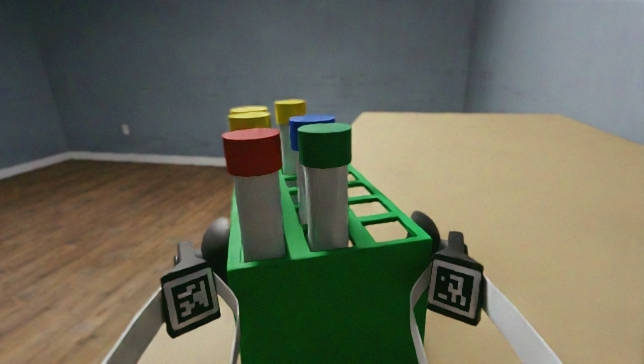

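>>> {"fn": "execute_actions", "kwargs": {"actions": [{"r2":{"joints":{"arm_m":0.0,"wrist_yaw_rad":2.57}}}], "cameras": ["r2_wrist_camera"]}}

>>> {"fn": "execute_actions", "kwargs": {"actions": [{"r2":{"base":{"rotate_rad":-1.225},"joints":{"lift_m":0.29,"head_pan_rad":-3.14,"head_tilt_rad":-0.6}}}], "cameras": ["r2_wrist_camera","r2_nav_camera"]}}

Scene clock: 226.47 s.
r1.base_odometry: x=-1.822 y=-2.868 heading=-1.788 (m, m, rad; r1's odometry frame)
r1.turned_by_wheels: +0.000 (rad since the last result)
r1.turned_by_imu: +0.001 (rad since the last result)
r1.base_tilt: forward=-0.7 right=+2.6 (deg)
r1.lidar_m: - - 0.15 0.22 3.85 0.93 2.48 3.21 4.24 0.21 0.15 -
r1.head_depth_mm: 1987 2530 2647 2721 2891 2568 1912 / 2035 3099 3232 3200 3301 2738 1905 / 2035 3187 3320 3367 3303 2774 1936 / 2026 3210 3443 3447 2822 2766 1962 / 1985 3091 3476 3417 2863 2476 1970 / 1983 3091 3559 3599 2957 2811 1983 / 1968 3027 3661 3626 3071 2864 2011
r1.base_status: not commanded
r1.joint_positions: lift_m=+0.320 arm_m=+0.001 wrist_yaw_rad=+3.061 wrist_pitch_rad=-0.569 wrist_roll_rad=-0.009 gripper_m=+0.037 head_pan_rad=-3.134 head_tilt_rad=-0.007
r1.joint_status: not commanded
r1.motor_effort: left_wheel=+1(1) right_wheel=+8(8) lift_m=+26(27) arm_m=+0(0) wrist_yaw_rad=-3(3) wrist_pitch_rad=+10(9) wrist_roll_rad=+0(0) gripper_m=-1(0) head_pan_rad=-3(3) head_tilt_rad=+2(2) (%)
r1.hand_pose: x=-0.0048 y=+0.0559 z=+0.3002 quat_wxyz=(+0.226, +0.683, +0.172, +0.673) (m; r1's base frame)
r1.wrist_depth_mm: - - - - 218 114 77 / - - - - 222 115 78 / 803 814 795 786 225 116 78 / 670 669 - 645 228 117 78 / 567 568 560 555 204 118 79 / 494 - - - - 119 79 / - - - - 212 113 80
r2.base_odometry: x=-3.431 y=+1.052 heading=+3.123 (m, m, rad; r2's odometry frame)
r2.turned_by_wheels: +0.000 (rad since the last result)
r2.turned_by_imu: -0.001 (rad since the last result)
r2.base_tilt: forward=-0.9 right=-2.5 (deg)
r2.lidar_m: 1.25 3.43 3.94 2.68 1.81 1.33 1.29 0.41 0.31 0.30 0.31 0.43
r2.head_depth_mm: 801 806 630 521 464 - - / 844 804 631 520 458 590 - / 894 799 628 519 470 639 789 / 939 790 627 517 556 740 978 / 982 789 624 515 631 877 1169 / 1018 786 621 540 729 1081 1156 / 1058 784 617 612 860 1249 1146
r2.base_status: not commanded
r2.joint_positions: lift_m=+0.920 arm_m=+0.001 wrist_yaw_rad=+2.567 wrist_pitch_rad=-0.192 wrist_roll_rad=+0.009 gripper_m=+0.051 head_pan_rad=-0.993 head_tilt_rad=-0.790
r2.joint_status: all done
r2.motor_effort: left_wheel=-2(2) right_wheel=+1(2) lift_m=+26(26) arm_m=-3(6) wrist_yaw_rad=+3(5) wrist_pitch_rad=+10(10) wrist_roll_rad=+0(0) gripper_m=-17(17) head_pan_rad=-3(3) head_tilt_rad=-7(6) (%)
r2.hand_pose: x=+0.1128 y=+0.0618 z=+0.9859 quat_wxyz=(+0.264, +0.697, -0.135, +0.653) (m; r2's base frame)
r2.wrist_depth_mm: - - - - - - - / - - - - - - - / - - - 145 - - - / - - - 152 - - - / - - 128 132 154 - - / - - 124 131 139 - - / - - - 140 155 - -
pictures: r2_wrist_camera
camera_calibration (this result's frames):
r2_wrist_camera: T_world_to_cam=[[0.813847, -0.578619, -0.0534128, -0.00522583], [-0.24507, -0.258442, -0.934424, 0.999987], [0.526871, 0.773568, -0.352134, 0.401172], [0, 0, 0, 1]] pos_world=[0.0379537, -0.0549195, 1.0754]
Images, in order (width x height): r2_wrist_camera 644x364.

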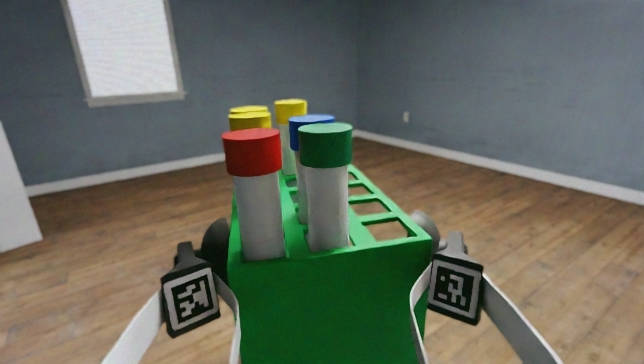

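Scene clock: 233.03 s.
r1.base_odometry: x=-1.822 y=-2.868 heading=-1.788 (m, m, rad; r1's odometry frame)
r1.turned_by_wheels: +0.000 (rad since the last result)
r1.turned_by_imu: +0.001 (rad since the last result)
r1.base_tilt: forward=-0.7 right=+2.5 (deg)
r1.lidar_m: - - 0.15 0.22 3.87 0.93 2.57 3.22 4.25 0.21 0.15 -
r1.head_depth_mm: 1974 2505 2633 2743 2881 2529 1917 / 2045 3144 3169 3213 3295 2675 1911 / 2032 3218 3288 3349 3329 2751 1948 / 1991 3179 3354 3339 2787 2768 1948 / 1993 3152 3437 3451 2873 2458 1959 / 1968 3062 3510 3541 2967 2682 1981 / 1956 3043 3559 3621 3040 2886 2008
r1.base_status: not commanded
r1.joint_positions: lift_m=+0.320 arm_m=+0.001 wrist_yaw_rad=+3.061 wrist_pitch_rad=-0.569 wrist_roll_rad=-0.009 gripper_m=+0.037 head_pan_rad=-3.134 head_tilt_rad=-0.007
r1.joint_status: not commanded
r1.motor_effort: left_wheel=+1(1) right_wheel=+8(8) lift_m=+28(27) arm_m=+0(0) wrist_yaw_rad=-2(2) wrist_pitch_rad=+9(9) wrist_roll_rad=+0(0) gripper_m=+0(0) head_pan_rad=-4(3) head_tilt_rad=+3(2) (%)
r1.hand_pose: x=-0.0048 y=+0.0559 z=+0.3002 quat_wxyz=(+0.226, +0.683, +0.172, +0.673) (m; r1's base frame)
r1.wrist_depth_mm: - - - - 218 114 77 / - - - - 221 115 77 / 829 801 796 797 226 116 78 / 670 660 - 665 229 117 78 / 566 553 565 555 205 118 79 / 504 - - - - 119 79 / - - - - 211 112 80
r2.base_odometry: x=-3.431 y=+1.052 heading=+1.898 (m, m, rad; r2's odometry frame)
r2.turned_by_wheels: -1.225 (rad since the last result)
r2.turned_by_imu: -1.202 (rad since the last result)
r2.base_tilt: forward=-0.9 right=-2.5 (deg)
r2.lidar_m: 0.30 0.37 0.74 3.32 4.05 3.81 2.58 1.42 1.29 0.50 0.33 0.30
r2.head_depth_mm: 3341 3612 3032 2215 1767 1465 1246 / 3349 3671 2962 2212 1773 1461 1246 / 2358 2620 2817 2206 1767 1466 1247 / 2391 2605 2754 2223 1750 1462 1248 / 2387 2625 2759 2219 1761 1460 1247 / 2469 2823 2935 2202 1756 1450 1241 / - - 2981 2200 1737 1444 1239
r2.base_status: done
r2.joint_positions: lift_m=+0.290 arm_m=+0.001 wrist_yaw_rad=+2.567 wrist_pitch_rad=-0.193 wrist_roll_rad=+0.009 gripper_m=+0.051 head_pan_rad=-3.133 head_tilt_rad=-0.606
r2.joint_status: all done
r2.motor_effort: left_wheel=+1(6) right_wheel=-2(5) lift_m=+21(25) arm_m=-3(3) wrist_yaw_rad=+2(3) wrist_pitch_rad=+11(10) wrist_roll_rad=+0(0) gripper_m=-18(17) head_pan_rad=-3(32) head_tilt_rad=+4(27) (%)
r2.hand_pose: x=+0.1128 y=+0.0618 z=+0.3560 quat_wxyz=(+0.264, +0.697, -0.135, +0.653) (m; r2's base frame)
r2.wrist_depth_mm: - - - 910 458 302 226 / - - - 985 466 308 229 / - - - 145 479 315 233 / - - - 176 495 323 238 / 972 948 129 132 154 329 241 / 734 721 124 131 139 318 245 / 587 581 530 139 154 452 249
pictures: r2_nav_camera (sideways: a quarter turn counterclockwise sets it upright), r2_wrist_camera
camera_calibration (this result's frames):
r2_nav_camera: T_world_to_cam=[[-0.604611, -0.0582012, 0.794392, -0.987767], [-0.0145036, 0.997966, 0.0620774, -0.0302979], [-0.796389, 0.0260111, -0.604225, 0.753957], [0, 0, 0, 1]] pos_world=[0.00278887, -0.0468642, 1.24212]
r2_wrist_camera: T_world_to_cam=[[0.81382, -0.578661, -0.0533719, -0.0388803], [-0.24554, -0.259169, -0.934099, 0.41135], [0.526694, 0.773294, -0.353002, 0.179767], [0, 0, 0, 1]] pos_world=[0.0379622, -0.0549022, 0.445625]
Images, in order (width x height): r2_nav_camera 672x504, r2_wrist_camera 644x364.

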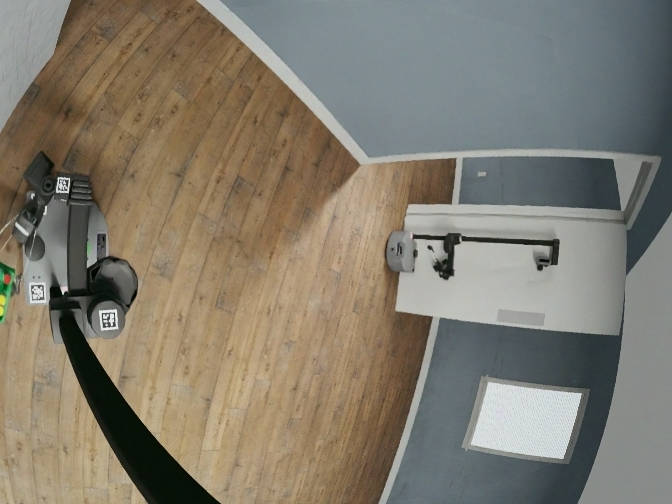

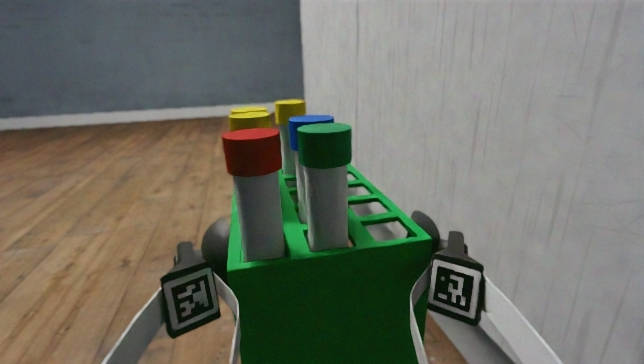

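>>> {"fn": "execute_actions", "kwargs": {"actions": [{"r2":{"base":{"rotate_rad":-0.2}}}], "cameras": []}}

>>> {"fn": "execute_actions", "kwargs": {"actions": [{"r2":{"base":{"translate_m":-1.0}}}], "cameras": []}}

>>> {"fn": "execute_actions", "kwargs": {"actions": [{"r2":{"base":{"translate_m":-0.8},"joints":{"head_tilt_rad":-0.9}}}], "cameras": ["r2_wrist_camera","r2_nav_camera"]}}

Scene clock: 242.50 s.
r1.base_odometry: x=-1.822 y=-2.868 heading=-1.788 (m, m, rad; r1's odometry frame)
r1.turned_by_wheels: +0.000 (rad since the last result)
r1.turned_by_imu: +0.001 (rad since the last result)
r1.base_tilt: forward=-0.7 right=+2.6 (deg)
r1.lidar_m: - - 0.15 0.22 3.86 0.93 2.60 3.21 4.24 0.21 0.15 -
r1.head_depth_mm: 1956 2528 2607 2774 2904 2551 1913 / 2034 3120 3157 3245 3263 2726 1940 / 2009 3180 3268 3285 3300 2730 1941 / 2003 3152 3346 3394 2801 2752 1947 / 1990 3067 3419 3518 2893 2484 1963 / 1983 3009 3507 3504 3005 2685 1984 / 1951 2996 3558 3715 3062 2891 1997
r1.base_status: not commanded
r1.joint_positions: lift_m=+0.320 arm_m=+0.001 wrist_yaw_rad=+3.061 wrist_pitch_rad=-0.569 wrist_roll_rad=-0.009 gripper_m=+0.037 head_pan_rad=-3.134 head_tilt_rad=-0.007
r1.joint_status: not commanded
r1.motor_effort: left_wheel=+1(1) right_wheel=+8(8) lift_m=+27(27) arm_m=+0(0) wrist_yaw_rad=-2(2) wrist_pitch_rad=+9(9) wrist_roll_rad=+0(1) gripper_m=+0(0) head_pan_rad=-3(3) head_tilt_rad=+2(3) (%)
r1.hand_pose: x=-0.0048 y=+0.0559 z=+0.3002 quat_wxyz=(+0.226, +0.683, +0.172, +0.673) (m; r1's base frame)
r1.wrist_depth_mm: - - - - 218 114 77 / - - - 999 221 115 77 / 782 808 801 793 225 116 78 / 660 662 - 655 229 117 78 / 565 571 564 568 205 118 79 / 493 - - - - 118 79 / - - - - 210 112 80
r2.base_odometry: x=-3.431 y=+1.052 heading=+1.698 (m, m, rad; r2's odometry frame)
r2.turned_by_wheels: -0.200 (rad since the last result)
r2.turned_by_imu: -0.196 (rad since the last result)
r2.base_tilt: forward=-0.9 right=-2.5 (deg)
r2.lidar_m: 0.30 0.33 0.52 3.30 3.63 3.83 2.58 1.60 1.30 1.29 0.36 0.30
r2.head_depth_mm: 3353 3706 2991 2239 1760 1467 1248 / 3354 3790 3028 2210 1775 1461 1252 / 3415 3674 2990 2202 1771 1455 1256 / 3432 3829 2996 2225 1757 1463 1242 / 2363 2627 2822 2217 1739 1448 1243 / 2331 2531 2689 2209 1743 1451 1242 / 2280 2497 2739 2179 1753 1446 1241
r2.base_status: done
r2.joint_positions: lift_m=+0.290 arm_m=+0.001 wrist_yaw_rad=+2.567 wrist_pitch_rad=-0.193 wrist_roll_rad=+0.009 gripper_m=+0.051 head_pan_rad=-3.133 head_tilt_rad=-0.606
r2.joint_status: not commanded
r2.motor_effort: left_wheel=+2(7) right_wheel=-2(6) lift_m=+21(21) arm_m=-3(3) wrist_yaw_rad=+3(3) wrist_pitch_rad=+10(10) wrist_roll_rad=+0(0) gripper_m=-17(17) head_pan_rad=-3(3) head_tilt_rad=+4(4) (%)
r2.hand_pose: x=+0.1128 y=+0.0618 z=+0.3560 quat_wxyz=(+0.264, +0.697, -0.135, +0.653) (m; r2's base frame)
r2.wrist_depth_mm: - - - 532 350 258 205 / - - - 570 360 266 210 / - - 889 146 377 273 215 / - - - 153 386 282 220 / 966 953 129 132 154 290 225 / 727 719 124 131 139 282 231 / 588 589 535 140 155 326 236
pictures: none
No camera images: the call's "cameras" was empty. Leave "cameras" out to get every camera's image.

Scene clock: 247.50 s.
r1.base_odometry: x=-1.822 y=-2.868 heading=-1.788 (m, m, rad; r1's odometry frame)
r1.turned_by_wheels: +0.000 (rad since the last result)
r1.turned_by_imu: +0.001 (rad since the last result)
r1.base_tilt: forward=-0.7 right=+2.5 (deg)
r1.lidar_m: - - 0.15 0.22 3.89 0.93 1.67 1.66 4.26 0.21 0.15 -
r1.head_depth_mm: 1965 2514 2614 2744 2906 2505 1931 / 2046 3123 3205 3216 3287 2710 1913 / 2022 3192 3333 3350 3341 2760 1921 / 2013 3134 3311 3387 2852 2761 1933 / 1989 3104 3499 3460 2904 2833 1981 / 1979 3046 3520 3534 2925 2861 1731 / 1962 3006 3545 2976 3017 1570 1604
r1.base_status: not commanded
r1.joint_positions: lift_m=+0.320 arm_m=+0.001 wrist_yaw_rad=+3.061 wrist_pitch_rad=-0.569 wrist_roll_rad=-0.009 gripper_m=+0.037 head_pan_rad=-3.134 head_tilt_rad=-0.007
r1.joint_status: not commanded
r1.motor_effort: left_wheel=+1(1) right_wheel=+8(8) lift_m=+27(27) arm_m=+0(1) wrist_yaw_rad=-2(3) wrist_pitch_rad=+9(9) wrist_roll_rad=+0(1) gripper_m=-1(0) head_pan_rad=-4(3) head_tilt_rad=+2(3) (%)
r1.hand_pose: x=-0.0048 y=+0.0559 z=+0.3002 quat_wxyz=(+0.226, +0.683, +0.172, +0.673) (m; r1's base frame)
r1.wrist_depth_mm: - - - - 217 114 77 / - - - 987 221 115 77 / 824 795 784 799 225 116 78 / 679 662 - 659 228 117 78 / 561 570 559 565 204 118 79 / 496 - - - - 119 79 / - - - - 211 112 80
r2.base_odometry: x=-3.304 y=+0.060 heading=+1.698 (m, m, rad; r2's odometry frame)
r2.turned_by_wheels: +0.000 (rad since the last result)
r2.turned_by_imu: -0.004 (rad since the last result)
r2.base_tilt: forward=-0.9 right=-2.4 (deg)
r2.lidar_m: 1.27 1.40 3.23 3.44 3.51 2.87 1.70 1.64 1.14 1.13 1.24 1.28
r2.head_depth_mm: 2469 2737 2891 2219 1772 1465 1252 / 2452 2774 2913 2237 1761 1470 1252 / 2516 2812 2942 2215 1759 1467 1238 / 2529 2769 2992 2217 1763 1473 1242 / 1500 1632 1851 2071 1757 1464 1241 / 1460 1627 1800 1990 1745 1454 1239 / 1439 1591 1727 1909 1753 1457 1237
r2.base_status: done
r2.joint_positions: lift_m=+0.290 arm_m=+0.001 wrist_yaw_rad=+2.568 wrist_pitch_rad=-0.193 wrist_roll_rad=+0.009 gripper_m=+0.051 head_pan_rad=-3.133 head_tilt_rad=-0.605
r2.joint_status: not commanded
r2.motor_effort: left_wheel=+2(5) right_wheel=-2(7) lift_m=+21(20) arm_m=-3(3) wrist_yaw_rad=+2(3) wrist_pitch_rad=+10(10) wrist_roll_rad=+0(0) gripper_m=-17(17) head_pan_rad=-3(3) head_tilt_rad=+4(4) (%)
r2.hand_pose: x=+0.1127 y=+0.0618 z=+0.3560 quat_wxyz=(+0.264, +0.697, -0.135, +0.653) (m; r2's base frame)
r2.wrist_depth_mm: - - - - - - - / - - - - - - - / - - - 145 - - - / - - - 152 - - - / 973 956 128 132 154 886 878 / 728 726 124 131 139 685 676 / 589 584 533 140 154 557 552
pictures: none
No camera images: the call's "cameras" was empty. Leave "cameras" out to get every camera's image.

Scene clock: 252.00 s.
r1.base_odometry: x=-1.822 y=-2.868 heading=-1.788 (m, m, rad; r1's odometry frame)
r1.turned_by_wheels: +0.000 (rad since the last result)
r1.turned_by_imu: +0.001 (rad since the last result)
r1.base_tilt: forward=-0.7 right=+2.5 (deg)
r1.lidar_m: - - 0.15 0.22 3.84 0.93 2.80 0.94 4.25 0.21 0.15 -
r1.head_depth_mm: 1963 2521 2620 2759 2919 2507 1900 / 2052 3134 3124 3265 3234 2700 1913 / 2026 3221 3221 3282 3312 2753 1933 / 2005 3153 3359 3385 2819 2776 1947 / 1981 3115 3443 3473 2853 2844 1976 / 1967 3128 3457 3599 2965 2802 1964 / 1969 3030 3608 3626 2993 2909 2008
r1.base_status: not commanded
r1.joint_positions: lift_m=+0.320 arm_m=+0.001 wrist_yaw_rad=+3.061 wrist_pitch_rad=-0.569 wrist_roll_rad=-0.009 gripper_m=+0.037 head_pan_rad=-3.134 head_tilt_rad=-0.007
r1.joint_status: not commanded
r1.motor_effort: left_wheel=+1(1) right_wheel=+8(8) lift_m=+27(27) arm_m=+1(0) wrist_yaw_rad=-3(2) wrist_pitch_rad=+9(9) wrist_roll_rad=+1(0) gripper_m=+0(0) head_pan_rad=-4(3) head_tilt_rad=+3(2) (%)
r1.hand_pose: x=-0.0048 y=+0.0559 z=+0.3002 quat_wxyz=(+0.226, +0.683, +0.172, +0.673) (m; r1's base frame)
r1.wrist_depth_mm: - - - - 217 114 77 / - - - - 221 115 77 / 814 799 782 776 225 116 78 / 667 664 - 640 229 117 78 / 571 564 567 561 205 118 79 / 499 - - - - 119 79 / - - - - 211 112 80
r2.base_odometry: x=-3.202 y=-0.734 heading=+1.698 (m, m, rad; r2's odometry frame)
r2.turned_by_wheels: +0.000 (rad since the last result)
r2.turned_by_imu: -0.004 (rad since the last result)
r2.base_tilt: forward=-0.9 right=-2.5 (deg)
r2.lidar_m: 2.04 2.26 3.60 3.57 2.57 2.08 0.91 0.93 1.19 1.01 1.11 1.73
r2.head_depth_mm: 1919 2178 1917 1645 1436 1280 1186 / 1923 2174 1914 1645 1429 1276 1164 / 1969 2187 1916 1642 1430 1290 - / 1986 2219 1905 1628 1426 1273 - / 856 999 1209 1471 1422 1260 - / 833 968 1154 1437 1416 1256 1165 / 819 950 1128 1353 1335 1256 1131
r2.base_status: done
r2.joint_positions: lift_m=+0.290 arm_m=+0.001 wrist_yaw_rad=+2.568 wrist_pitch_rad=-0.193 wrist_roll_rad=+0.009 gripper_m=+0.051 head_pan_rad=-3.133 head_tilt_rad=-0.890
r2.joint_status: all done
r2.motor_effort: left_wheel=+2(6) right_wheel=-1(7) lift_m=+21(21) arm_m=-2(3) wrist_yaw_rad=+3(2) wrist_pitch_rad=+10(10) wrist_roll_rad=+0(0) gripper_m=-17(18) head_pan_rad=-3(4) head_tilt_rad=-6(36) (%)
r2.hand_pose: x=+0.1127 y=+0.0618 z=+0.3560 quat_wxyz=(+0.264, +0.697, -0.135, +0.653) (m; r2's base frame)
r2.wrist_depth_mm: - - - - - - - / - - - - - - - / - - - 145 - - - / - - - 176 - - - / 953 944 128 133 154 878 884 / 736 723 124 131 139 684 676 / 581 579 531 140 154 554 551
pictures: r2_nav_camera (sideways: a quarter turn counterclockwise sets it upright), r2_wrist_camera
camera_calibration (this result's frames):
r2_nav_camera: T_world_to_cam=[[-0.802699, -0.0597318, 0.593386, -0.724615], [-0.0314248, 0.997826, 0.0579341, -0.0247783], [-0.595556, 0.0278566, -0.80283, 1.01103], [0, 0, 0, 1]] pos_world=[0.0197015, -0.046722, 1.2431]
r2_wrist_camera: T_world_to_cam=[[0.81393, -0.578507, -0.0533704, -0.0388519], [-0.245507, -0.259242, -0.934088, 0.411327], [0.52654, 0.773385, -0.353032, 0.17978], [0, 0, 0, 1]] pos_world=[0.0379452, -0.054882, 0.44561]
Images, in order (width x height): r2_nav_camera 672x504, r2_wrist_camera 644x364.

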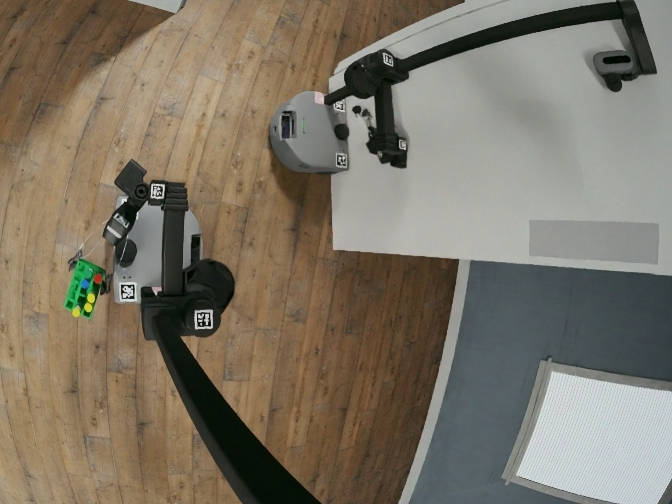

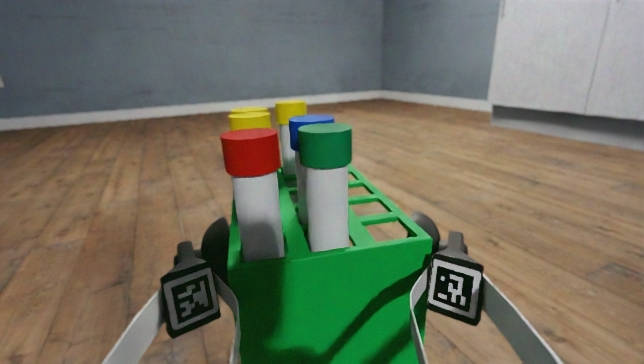

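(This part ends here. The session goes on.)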